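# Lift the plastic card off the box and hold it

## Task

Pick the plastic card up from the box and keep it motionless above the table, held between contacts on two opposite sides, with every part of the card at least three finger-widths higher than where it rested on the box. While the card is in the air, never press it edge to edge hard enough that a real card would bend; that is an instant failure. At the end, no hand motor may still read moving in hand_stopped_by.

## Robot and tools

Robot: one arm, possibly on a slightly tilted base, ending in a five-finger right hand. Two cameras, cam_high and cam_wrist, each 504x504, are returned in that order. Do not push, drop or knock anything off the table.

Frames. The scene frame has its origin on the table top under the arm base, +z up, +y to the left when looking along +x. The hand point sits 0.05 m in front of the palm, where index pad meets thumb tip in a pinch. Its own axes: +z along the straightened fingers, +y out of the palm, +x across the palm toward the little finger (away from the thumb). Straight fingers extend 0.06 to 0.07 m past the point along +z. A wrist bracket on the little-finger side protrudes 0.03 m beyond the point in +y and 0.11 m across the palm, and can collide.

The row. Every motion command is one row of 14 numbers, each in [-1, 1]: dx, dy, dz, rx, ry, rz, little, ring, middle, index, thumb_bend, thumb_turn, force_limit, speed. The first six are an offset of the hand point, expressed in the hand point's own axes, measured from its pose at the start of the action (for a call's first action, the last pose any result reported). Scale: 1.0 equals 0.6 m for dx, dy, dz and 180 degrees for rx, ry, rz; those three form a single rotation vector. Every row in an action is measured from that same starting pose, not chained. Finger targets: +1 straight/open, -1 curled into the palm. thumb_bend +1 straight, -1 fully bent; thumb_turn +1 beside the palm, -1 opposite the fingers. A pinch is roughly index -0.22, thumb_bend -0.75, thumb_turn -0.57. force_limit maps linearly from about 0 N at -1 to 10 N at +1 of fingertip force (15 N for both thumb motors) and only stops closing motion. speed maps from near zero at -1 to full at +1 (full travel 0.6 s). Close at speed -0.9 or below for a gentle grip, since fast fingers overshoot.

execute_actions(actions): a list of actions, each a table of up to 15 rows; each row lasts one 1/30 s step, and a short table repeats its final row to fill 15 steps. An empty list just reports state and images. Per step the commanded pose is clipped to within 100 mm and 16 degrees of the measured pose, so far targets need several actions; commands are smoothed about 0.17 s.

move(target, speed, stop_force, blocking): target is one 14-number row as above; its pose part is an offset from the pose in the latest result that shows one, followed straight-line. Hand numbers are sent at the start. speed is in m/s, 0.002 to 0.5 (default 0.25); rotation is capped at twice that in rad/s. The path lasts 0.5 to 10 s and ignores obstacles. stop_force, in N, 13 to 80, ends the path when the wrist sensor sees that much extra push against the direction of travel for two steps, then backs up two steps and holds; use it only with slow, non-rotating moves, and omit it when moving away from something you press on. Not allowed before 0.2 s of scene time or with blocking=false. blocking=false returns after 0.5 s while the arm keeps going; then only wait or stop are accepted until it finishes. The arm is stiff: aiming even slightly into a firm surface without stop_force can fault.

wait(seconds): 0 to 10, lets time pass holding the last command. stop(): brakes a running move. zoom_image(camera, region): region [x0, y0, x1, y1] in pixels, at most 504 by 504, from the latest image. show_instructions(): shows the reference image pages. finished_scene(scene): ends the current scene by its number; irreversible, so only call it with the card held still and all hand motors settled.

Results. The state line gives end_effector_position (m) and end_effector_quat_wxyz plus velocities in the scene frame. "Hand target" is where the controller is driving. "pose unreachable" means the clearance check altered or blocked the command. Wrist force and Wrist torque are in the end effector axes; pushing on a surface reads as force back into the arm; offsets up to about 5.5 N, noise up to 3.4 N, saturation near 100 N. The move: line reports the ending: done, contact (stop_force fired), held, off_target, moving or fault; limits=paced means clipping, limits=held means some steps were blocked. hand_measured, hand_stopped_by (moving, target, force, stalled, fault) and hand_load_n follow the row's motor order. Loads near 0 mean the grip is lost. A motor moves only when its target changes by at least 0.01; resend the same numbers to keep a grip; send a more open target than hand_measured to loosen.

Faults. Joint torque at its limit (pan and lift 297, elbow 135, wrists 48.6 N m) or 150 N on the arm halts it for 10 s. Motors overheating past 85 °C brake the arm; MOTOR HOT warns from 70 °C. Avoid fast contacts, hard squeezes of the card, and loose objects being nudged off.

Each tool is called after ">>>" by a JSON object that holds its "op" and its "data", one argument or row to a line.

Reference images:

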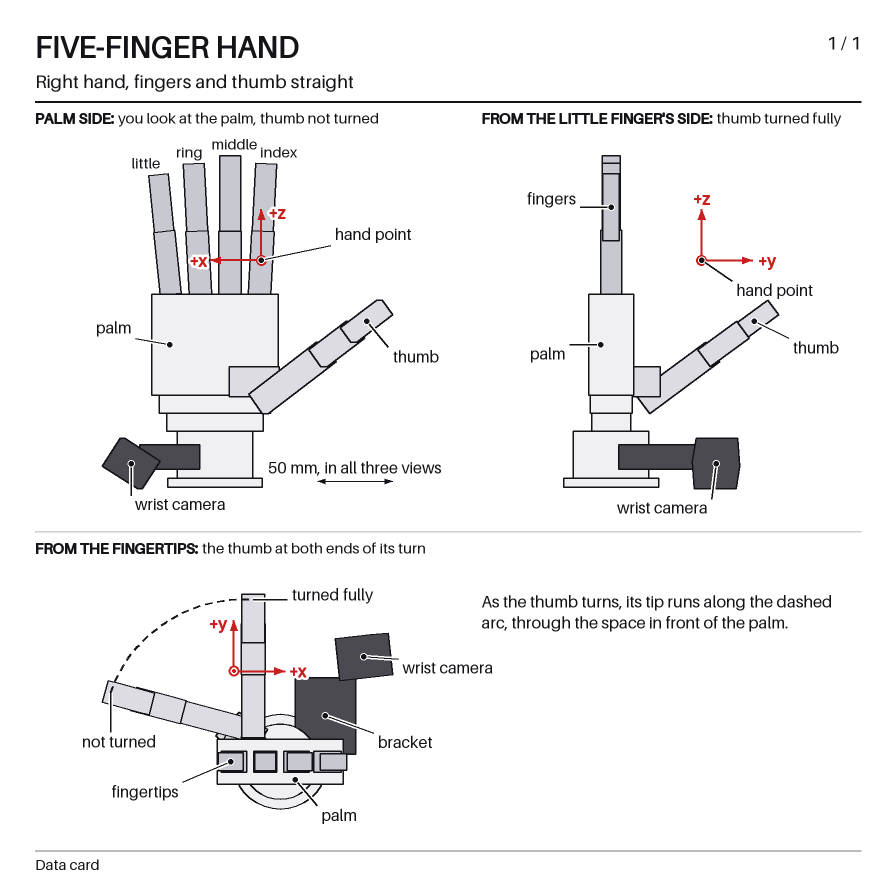

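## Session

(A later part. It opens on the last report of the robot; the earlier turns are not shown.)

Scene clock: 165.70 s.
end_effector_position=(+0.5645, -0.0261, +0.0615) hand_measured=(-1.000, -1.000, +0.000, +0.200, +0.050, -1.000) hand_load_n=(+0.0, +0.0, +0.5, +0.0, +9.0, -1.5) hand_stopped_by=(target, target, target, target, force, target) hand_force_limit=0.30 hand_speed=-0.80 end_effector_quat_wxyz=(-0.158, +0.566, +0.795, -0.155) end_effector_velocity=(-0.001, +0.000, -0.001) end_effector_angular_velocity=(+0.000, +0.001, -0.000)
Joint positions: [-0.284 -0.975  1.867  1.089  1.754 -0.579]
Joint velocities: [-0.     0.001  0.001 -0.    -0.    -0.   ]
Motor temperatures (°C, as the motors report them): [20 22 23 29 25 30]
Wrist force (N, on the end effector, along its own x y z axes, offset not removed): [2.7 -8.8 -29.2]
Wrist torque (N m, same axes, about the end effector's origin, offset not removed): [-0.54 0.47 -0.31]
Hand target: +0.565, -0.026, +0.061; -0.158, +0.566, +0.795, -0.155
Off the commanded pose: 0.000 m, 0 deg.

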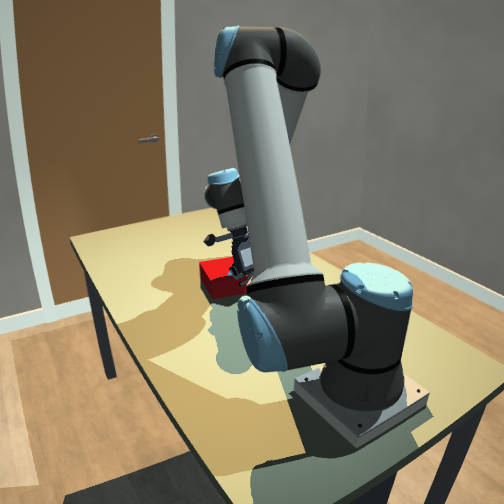

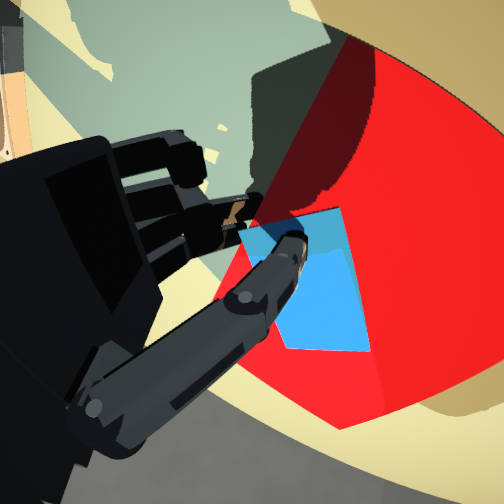

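>>> {"op": "execute_actions", "data": {
  "actions": [
    [[0,-0.001,-0.002,0,0,0,-1,-1,0.0,0.2,-0.65,-1,0.3,-0.85]],
    [[0,0,0,0,0,0,-1,-1,0.0,0.2,-0.65,-1,0.3,-0.85]],
    [[0,-0.0007,-0.0015,0,0,0,-1,-1,0.0,0.2,-0.6,-1,0.3,-0.85]],
    [[0,0,0,0,0,0,-1,-1,0.0,0.2,-0.6,-1,0.3,-0.85]],
    [[0,0,0,0,0,0,-1,-1,0.0,0.2,-0.6,-1,0.3,-0.85]]
  ]
}}

>>> {"op": "zoom_image", "data": {
  "camera": "cam_high",
  "region": [190,230,270,300]
}}

Scene clock: 169.27 s.
end_effector_position=(+0.5645, -0.0263, +0.0637) hand_measured=(-1.000, -1.000, +0.000, +0.200, -0.332, -1.000) hand_load_n=(+0.0, +0.0, +0.5, +0.0, +0.0, +0.0) hand_stopped_by=(target, target, target, target, moving, target) hand_force_limit=0.30 hand_speed=-0.85 end_effector_quat_wxyz=(-0.158, +0.566, +0.795, -0.155) end_effector_velocity=(-0.000, -0.000, -0.001) end_effector_angular_velocity=(+0.000, +0.002, -0.000)
Joint positions: [-0.284 -0.978  1.866  1.092  1.754 -0.579]
Joint velocities: [-0.001  0.001  0.    -0.     0.     0.   ]
Motor temperatures (°C, as the motors report them): [20 22 23 29 25 30]
Wrist force (N, on the end effector, along its own x y z axes, offset not removed): [1.0 -4.7 -2.3]
Wrist torque (N m, same axes, about the end effector's origin, offset not removed): [-0.35 0.34 -0.31]
Hand target: +0.565, -0.026, +0.064; -0.158, +0.566, +0.795, -0.155
Off the commanded pose: 0.000 m, 0 deg.

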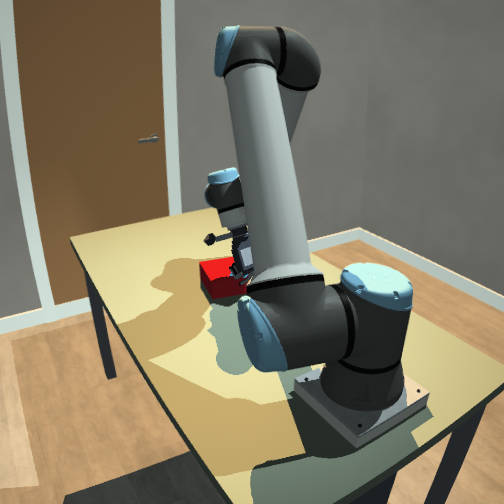

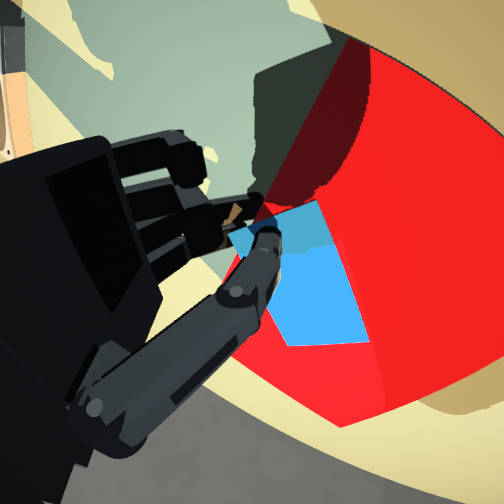

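Region (190, 230, 270, 300) of cam_high's 504x504 image, scaled by 6.300, with more detail than that image has; it fills the top 441 rows of this view, and the rest is white.

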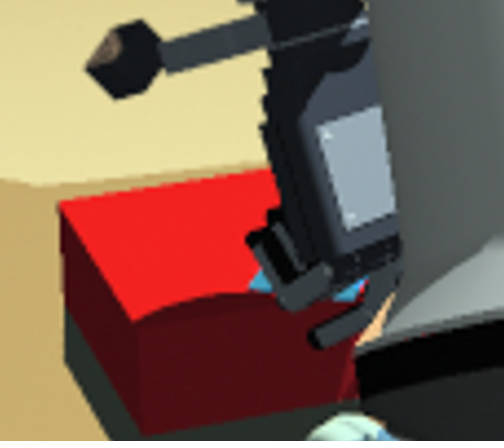

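>>> {"op": "wait", "data": {
  "seconds": 1.5
}}

Scene clock: 171.03 s.
end_effector_position=(+0.5645, -0.0263, +0.0637) hand_measured=(-1.000, -1.000, +0.000, +0.200, -0.600, -1.000) hand_load_n=(+0.0, +0.0, +0.5, +0.0, +0.0, +0.0) hand_stopped_by=(target, target, target, target, moving, target) hand_force_limit=0.30 hand_speed=-0.85 end_effector_quat_wxyz=(-0.158, +0.566, +0.795, -0.155) end_effector_velocity=(-0.000, +0.001, +0.000) end_effector_angular_velocity=(+0.000, +0.001, +0.001)
Joint positions: [-0.284 -0.978  1.866  1.092  1.754 -0.579]
Joint velocities: [ 0.001 -0.     0.001  0.    -0.     0.   ]
Motor temperatures (°C, as the motors report them): [20 22 23 29 25 30]
Wrist force (N, on the end effector, along its own x y z axes, offset not removed): [-1.2 -1.2 -3.4]
Wrist torque (N m, same axes, about the end effector's origin, offset not removed): [0.27 0.76 -0.33]
Hand target: +0.565, -0.026, +0.064; -0.158, +0.566, +0.795, -0.155
Off the commanded pose: 0.000 m, 0 deg.
wait: 1.50 s; no rest

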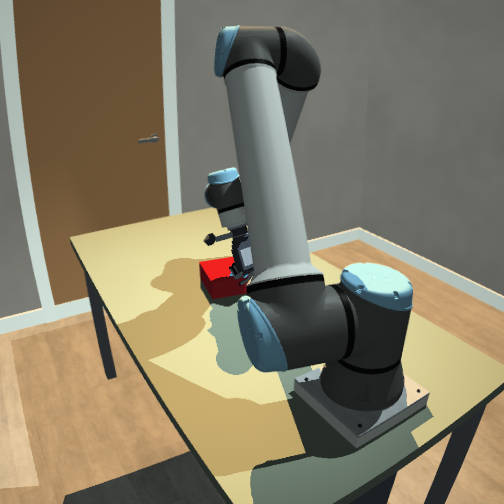

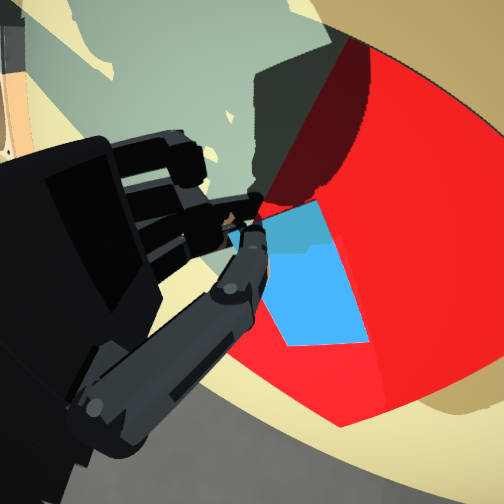

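>>> {"op": "execute_actions", "data": {
  "actions": [
    [[0,0,0,0,0,0,-1,-1,0.0,0.2,0.7,-1,0.3,0.3]],
    [[0,0,0,0,0,0,-1,-1,0.0,0.2,0.7,-1,0.3,0.3]],
    [[0,0.0035,0.0075,0,0,0,-1,-1,0.0,0.2,0.7,-1,0.3,0.3]],
    [[0,0,0,0,0,0,-1,-1,0.0,0.2,0.7,-1,0.3,0.3]],
    [[0,0,0,0,0,0,-1,-1,0.0,0.2,-0.4,-1,0.3,-0.85]],
    [[0,-0.0007,-0.0014,0,0,0,-1,-1,0.0,0.2,-0.4,-1,0.3,-0.85]],
    [[0,-0.0007,-0.0014,0,0,0,-1,-1,0.0,0.2,-0.4,-1,0.3,-0.85]],
    [[0,-0.0007,-0.0014,0,0,0,-1,-1,0.0,0.2,-0.4,-1,0.3,-0.85]],
    [[0,-0.0007,-0.0014,0,0,0,-1,-1,0.0,0.2,-0.4,-1,0.3,-0.85]],
    [[0,0,0,0,0,0,-1,-1,0.0,0.2,-0.4,-1,0.3,-0.85]]
  ]
}}

Scene clock: 176.97 s.
end_effector_position=(+0.5643, -0.0261, +0.0625) hand_measured=(-1.000, -1.000, +0.000, +0.200, +0.242, -1.000) hand_load_n=(+0.0, +0.0, +0.0, +0.0, +0.0, +0.0) hand_stopped_by=(target, target, target, target, moving, target) hand_force_limit=0.30 hand_speed=-0.85 end_effector_quat_wxyz=(-0.158, +0.566, +0.795, -0.155) end_effector_velocity=(-0.000, +0.000, -0.000) end_effector_angular_velocity=(+0.000, +0.001, +0.000)
Joint positions: [-0.284 -0.977  1.867  1.09   1.754 -0.579]
Joint velocities: [ 0.     0.001 -0.     0.     0.    -0.   ]
Motor temperatures (°C, as the motors report them): [20 22 23 29 25 30]
Wrist force (N, on the end effector, along its own x y z axes, offset not removed): [2.3 -3.9 -2.9]
Wrist torque (N m, same axes, about the end effector's origin, offset not removed): [-0.20 0.18 -0.15]
Hand target: +0.564, -0.026, +0.062; -0.158, +0.566, +0.795, -0.155
Off the commanded pose: 0.000 m, 0 deg.

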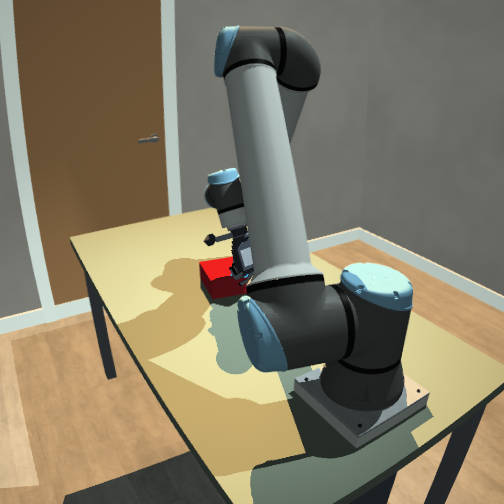

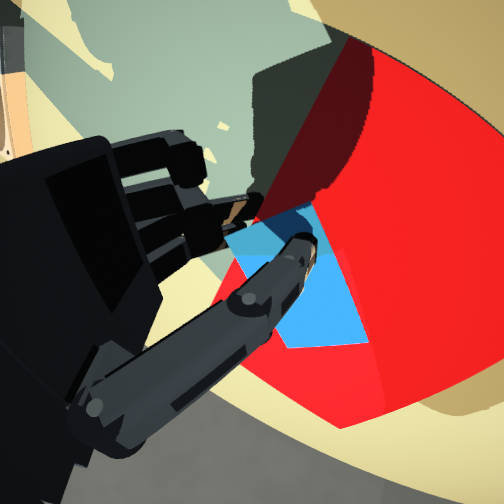

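Lowering slightly so the thumb re-engages.

>>> {"op": "execute_actions", "data": {
  "actions": [
    [[0,0.001,0.0025,0,0,0,-1,-1,0.0,0.2,-0.45,-1,0.6,-0.85]],
    [[0,0,0,0,0,0,-1,-1,0.0,0.2,-0.45,-1,0.6,-0.85]],
    [[0,-0.0005,-0.001,0,0,0,-1,-1,0.0,0.2,-0.45,-1,0.6,-0.85]],
    [[0,-0.0005,-0.001,0,0,0,-1,-1,0.0,0.2,-0.45,-1,0.6,-0.85]],
    [[0,0,0,0,0,0,-1,-1,0.0,0.2,-0.45,-1,0.6,-0.85]],
    [[0,0,0,0,0,0,-1,-1,0.0,0.2,-0.45,-1,0.6,-0.85]]
  ]
}}

Scene clock: 180.73 s.
end_effector_position=(+0.5642, -0.0262, +0.0622) hand_measured=(-1.000, -1.000, +0.000, +0.200, +0.054, -1.000) hand_load_n=(+0.0, +0.0, +0.0, +0.0, +3.5, -1.0) hand_stopped_by=(target, target, target, target, force, target) hand_force_limit=0.60 hand_speed=-0.85 end_effector_quat_wxyz=(-0.158, +0.566, +0.795, -0.155) end_effector_velocity=(-0.001, +0.000, -0.001) end_effector_angular_velocity=(+0.000, +0.001, +0.001)
Joint positions: [-0.284 -0.977  1.867  1.09   1.754 -0.579]
Joint velocities: [ 0.     0.001  0.001 -0.     0.    -0.   ]
Motor temperatures (°C, as the motors report them): [20 22 23 29 25 30]
Wrist force (N, on the end effector, along its own x y z axes, offset not removed): [3.5 -2.3 -10.2]
Wrist torque (N m, same axes, about the end effector's origin, offset not removed): [-0.14 0.10 -0.15]
Hand target: +0.564, -0.026, +0.062; -0.158, +0.566, +0.795, -0.155
Off the commanded pose: 0.000 m, 0 deg.

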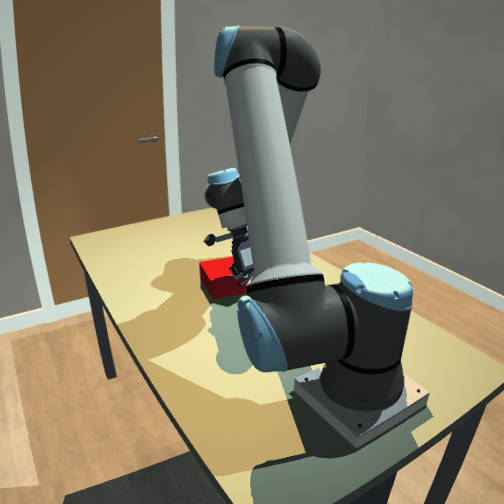

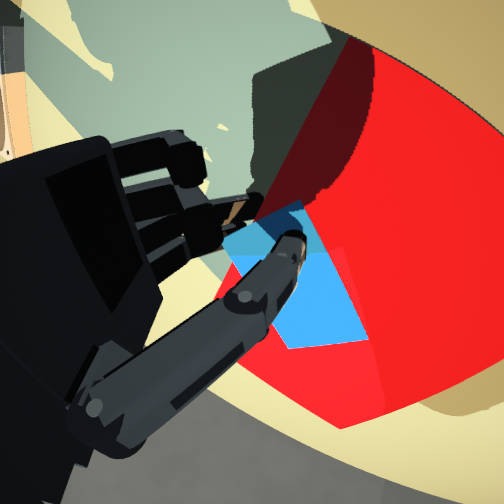

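>>> {"op": "execute_actions", "data": {
  "actions": [
    [[0,0,0,0,0,0,-1,-1,0.0,0.2,-0.5,-1,1,-0.85]],
    [[0,0,0,0,0,0,-1,-1,0.0,0.2,-0.5,-1,1,-0.85]],
    [[0,0,0,0,0,0,-1,-1,0.0,0.2,-0.5,-1,1,-0.85]],
    [[0,0,0,0,0,0,-1,-1,0.0,0.2,-0.5,-1,1,-0.85]],
    [[0,0,0,0,0,0,-1,-1,0.0,0.2,-0.5,-1,1,-0.85]],
    [[0,0,0,0,0,0,-1,-1,0.0,0.2,-0.5,-1,1,-0.85]],
    [[0,0,0,0,0,0,-1,-1,0.0,0.2,-0.5,-1,1,-0.85]]
  ]
}}

>>> {"op": "zoom_image", "data": {
  "camera": "cam_high",
  "region": [190,230,270,300]
}}

Scene clock: 184.87 s.
end_effector_position=(+0.5642, -0.0262, +0.0622) hand_measured=(-1.000, -1.000, +0.000, +0.200, -0.480, -1.000) hand_load_n=(+0.0, +0.0, +0.0, +2.5, +6.5, -1.5) hand_stopped_by=(target, target, target, target, moving, target) hand_force_limit=1.00 hand_speed=-0.85 end_effector_quat_wxyz=(-0.158, +0.566, +0.795, -0.155) end_effector_velocity=(+0.000, -0.001, -0.000) end_effector_angular_velocity=(-0.000, -0.000, -0.001)
Joint positions: [-0.284 -0.977  1.867  1.09   1.754 -0.579]
Joint velocities: [-0.001  0.     0.    -0.001  0.     0.   ]
Motor temperatures (°C, as the motors report them): [20 22 23 29 25 30]
Wrist force (N, on the end effector, along its own x y z axes, offset not removed): [2.2 -2.7 -15.3]
Wrist torque (N m, same axes, about the end effector's origin, offset not removed): [0.20 0.50 -0.16]
Hand target: +0.564, -0.026, +0.062; -0.158, +0.566, +0.795, -0.155
Off the commanded pose: 0.000 m, 0 deg.

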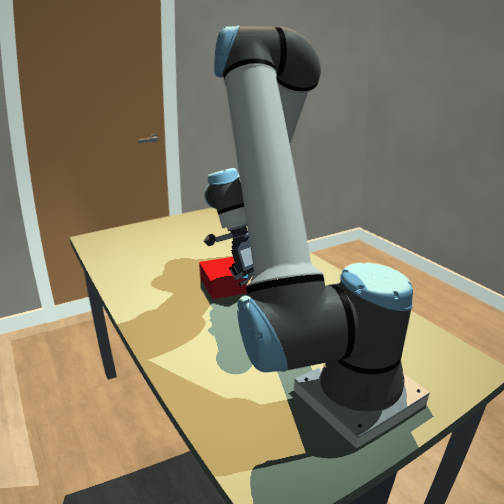

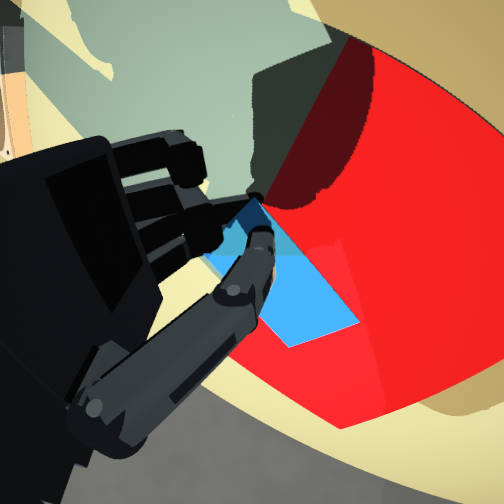

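Region (190, 230, 270, 300) of cam_high's 504x504 image, scaled by 6.300, with more detail than that image has; it fills the top 441 rows of this view, and the rest is white.

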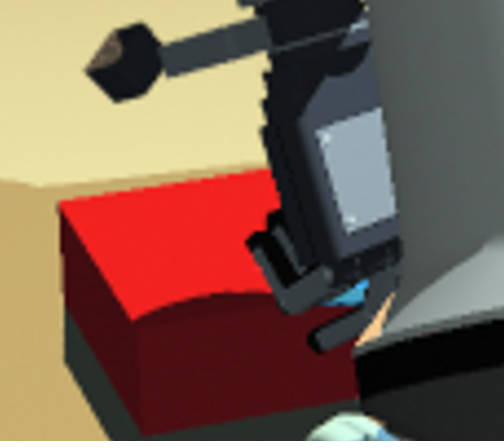

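>>> {"op": "execute_actions", "data": {
  "actions": [
    [[0,0,0,0,0,0,-1,-1,0.0,-0.4,-0.75,-1,0.3,-0.85]],
    [[0,0,0,0,0,0,-1,-1,0.0,-0.4,-0.75,-1,0.3,-0.85]],
    [[0,0,0,0,0,0,-1,-1,0.0,-0.4,-0.75,-1,0.3,-0.85]],
    [[0,0,0,0,0,0,-1,-1,0.0,-0.4,-0.75,-1,0.3,-0.85]],
    [[0,0,0,0,0,0,-1,-1,0.0,-0.4,-0.75,-1,0.3,-0.85]],
    [[0,0,0,0,0,0,-1,-1,0.0,-0.4,-0.75,-1,0.3,-0.85]]
  ]
}}

Scene clock: 188.60 s.
end_effector_position=(+0.5642, -0.0262, +0.0623) hand_measured=(-1.000, -1.000, +0.000, +0.120, -0.518, -1.000) hand_load_n=(+0.0, +0.0, +0.0, +6.5, +9.0, -1.5) hand_stopped_by=(target, target, target, force, force, target) hand_force_limit=0.30 hand_speed=-0.85 end_effector_quat_wxyz=(-0.158, +0.566, +0.795, -0.155) end_effector_velocity=(-0.000, -0.000, -0.001) end_effector_angular_velocity=(+0.001, +0.002, -0.001)
Joint positions: [-0.284 -0.977  1.867  1.09   1.754 -0.579]
Joint velocities: [-0.001  0.002  0.    -0.    -0.    -0.   ]
Motor temperatures (°C, as the motors report them): [20 22 23 29 25 30]
Wrist force (N, on the end effector, along its own x y z axes, offset not removed): [1.7 -10.3 -22.3]
Wrist torque (N m, same axes, about the end effector's origin, offset not removed): [-0.21 0.86 -0.17]
Hand target: +0.564, -0.026, +0.062; -0.158, +0.566, +0.795, -0.155
Off the commanded pose: 0.000 m, 0 deg.

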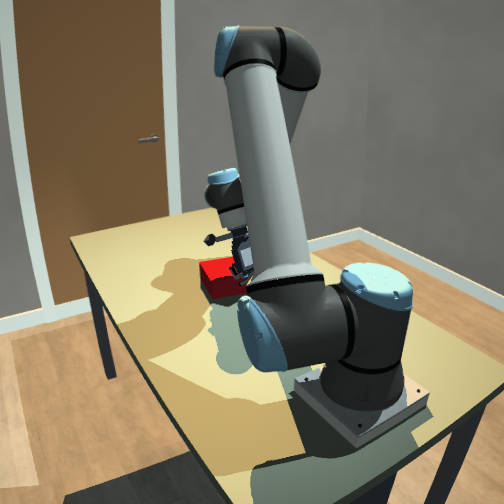

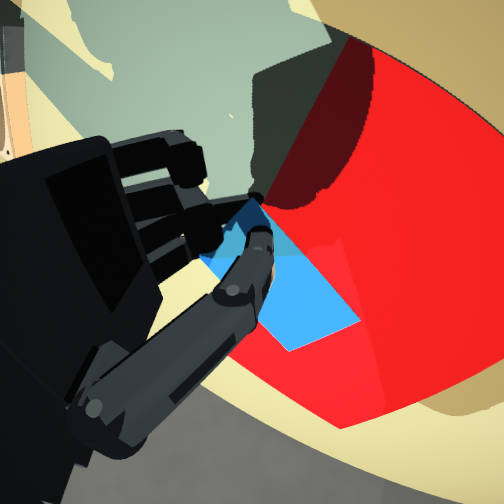

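>>> {"op": "execute_actions", "data": {
  "actions": [
    [[0,-0.006,0,0,0,0,-1,-1,0.0,-0.45,-0.8,-1,0.6,-0.8]],
    [[0,-0.006,0,0,0,0,-1,-1,0.0,-0.4,-0.75,-1,0.6,-0.8]],
    [[0,-0.006,0,0,0,0,-1,-1,0.0,-0.45,-0.8,-1,0.6,-0.8]],
    [[0,0,0,0,0,0,-1,-1,0.0,-0.45,-0.8,-1,0.6,-0.8]],
    [[0,0,0,0,0,0,-1,-1,0.0,-0.45,-0.8,-1,0.6,-0.8]]
  ]
}}

>>> {"op": "zoom_image", "data": {
  "camera": "cam_high",
  "region": [190,230,270,300]
}}

Scene clock: 191.87 s.
end_effector_position=(+0.5551, -0.0295, +0.0668) hand_measured=(-1.000, -1.000, +0.000, -0.240, -0.798, -1.000) hand_load_n=(+0.0, +0.0, +0.0, +8.5, +2.0, -1.0) hand_stopped_by=(target, target, target, force, target, target) hand_force_limit=0.60 hand_speed=-0.80 end_effector_quat_wxyz=(-0.158, +0.566, +0.795, -0.155) end_effector_velocity=(+0.000, +0.000, -0.000) end_effector_angular_velocity=(-0.000, -0.000, +0.001)
Joint positions: [-0.294 -0.993  1.886  1.086  1.758 -0.588]
Joint velocities: [ 0.001  0.    -0.    -0.     0.    -0.   ]
Motor temperatures (°C, as the motors report them): [20 22 23 29 25 30]
Wrist force (N, on the end effector, along its own x y z axes, offset not removed): [0.0 -3.8 -1.8]
Wrist torque (N m, same axes, about the end effector's origin, offset not removed): [-0.16 0.59 -0.32]
Hand target: +0.555, -0.030, +0.067; -0.158, +0.566, +0.795, -0.155
Off the commanded pose: 0.000 m, 0 deg.

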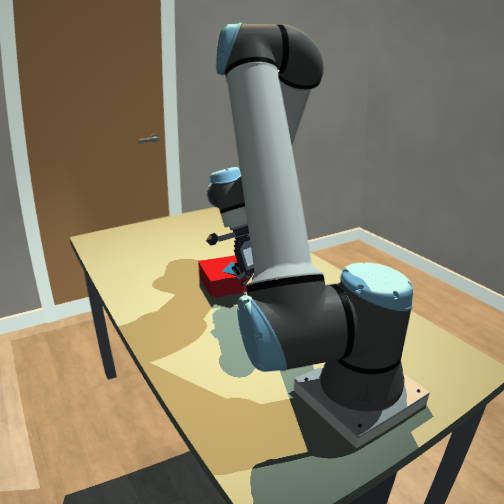

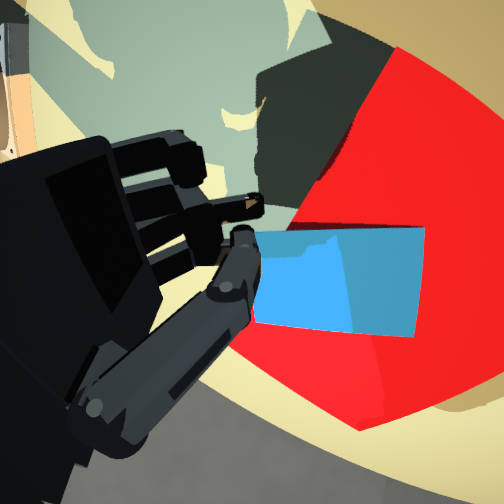

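Region (190, 230, 270, 300) of cam_high's 504x504 image, scaled by 6.300, with more detail than that image has; it fills the top 441 rows of this view, and the rest is white.

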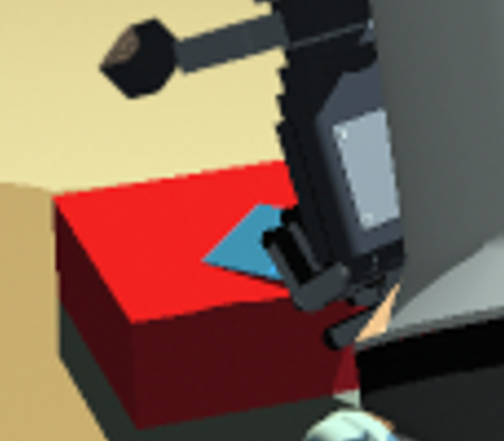

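>>> {"op": "move", "data": {
  "target": [0,-0.07,-0.15,0,0,0,-1,-1,0.0,-0.45,-0.8,-1,0.6,-0.8],
  "speed": 0.04
}}

Scene clock: 195.10 s.
end_effector_position=(+0.5578, -0.0368, +0.1656) hand_measured=(-1.000, -1.000, +0.000, -0.240, -0.798, -1.000) hand_load_n=(+0.0, +0.0, +0.0, +7.5, +2.0, -1.0) hand_stopped_by=(target, target, target, force, target, target) hand_force_limit=0.60 hand_speed=-0.80 end_effector_quat_wxyz=(-0.158, +0.566, +0.795, -0.155) end_effector_velocity=(-0.000, -0.000, +0.002) end_effector_angular_velocity=(+0.000, +0.000, -0.000)
Joint positions: [-0.305 -1.112  1.844  1.244  1.763 -0.598]
Joint velocities: [-0.001 -0.002 -0.001  0.003 -0.    -0.   ]
Motor temperatures (°C, as the motors report them): [20 22 23 29 25 30]
Wrist force (N, on the end effector, along its own x y z axes, offset not removed): [0.6 -2.1 -4.3]
Wrist torque (N m, same axes, about the end effector's origin, offset not removed): [0.14 0.46 -0.26]
Hand target: +0.558, -0.037, +0.166; -0.158, +0.566, +0.795, -0.155
Off the commanded pose: 0.000 m, 0 deg.
move: done

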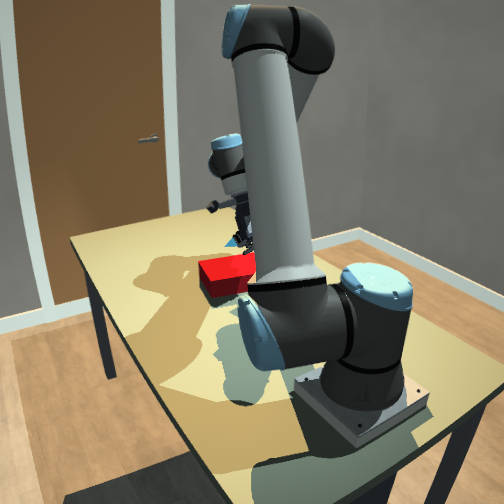

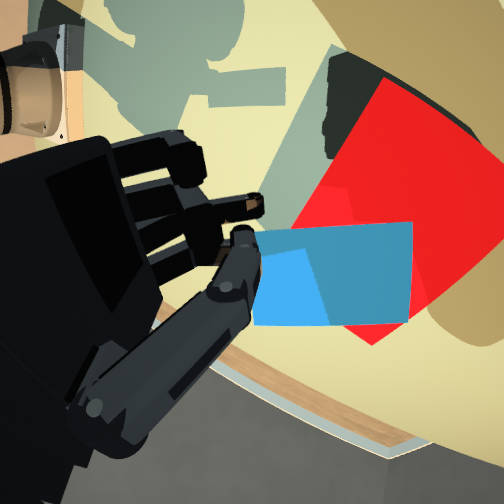

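The card is held about 10 cm above where it lay.

>>> {"op": "finished_scene", "data": {
  "scene": 1
}}

The scene is finished: the task was done.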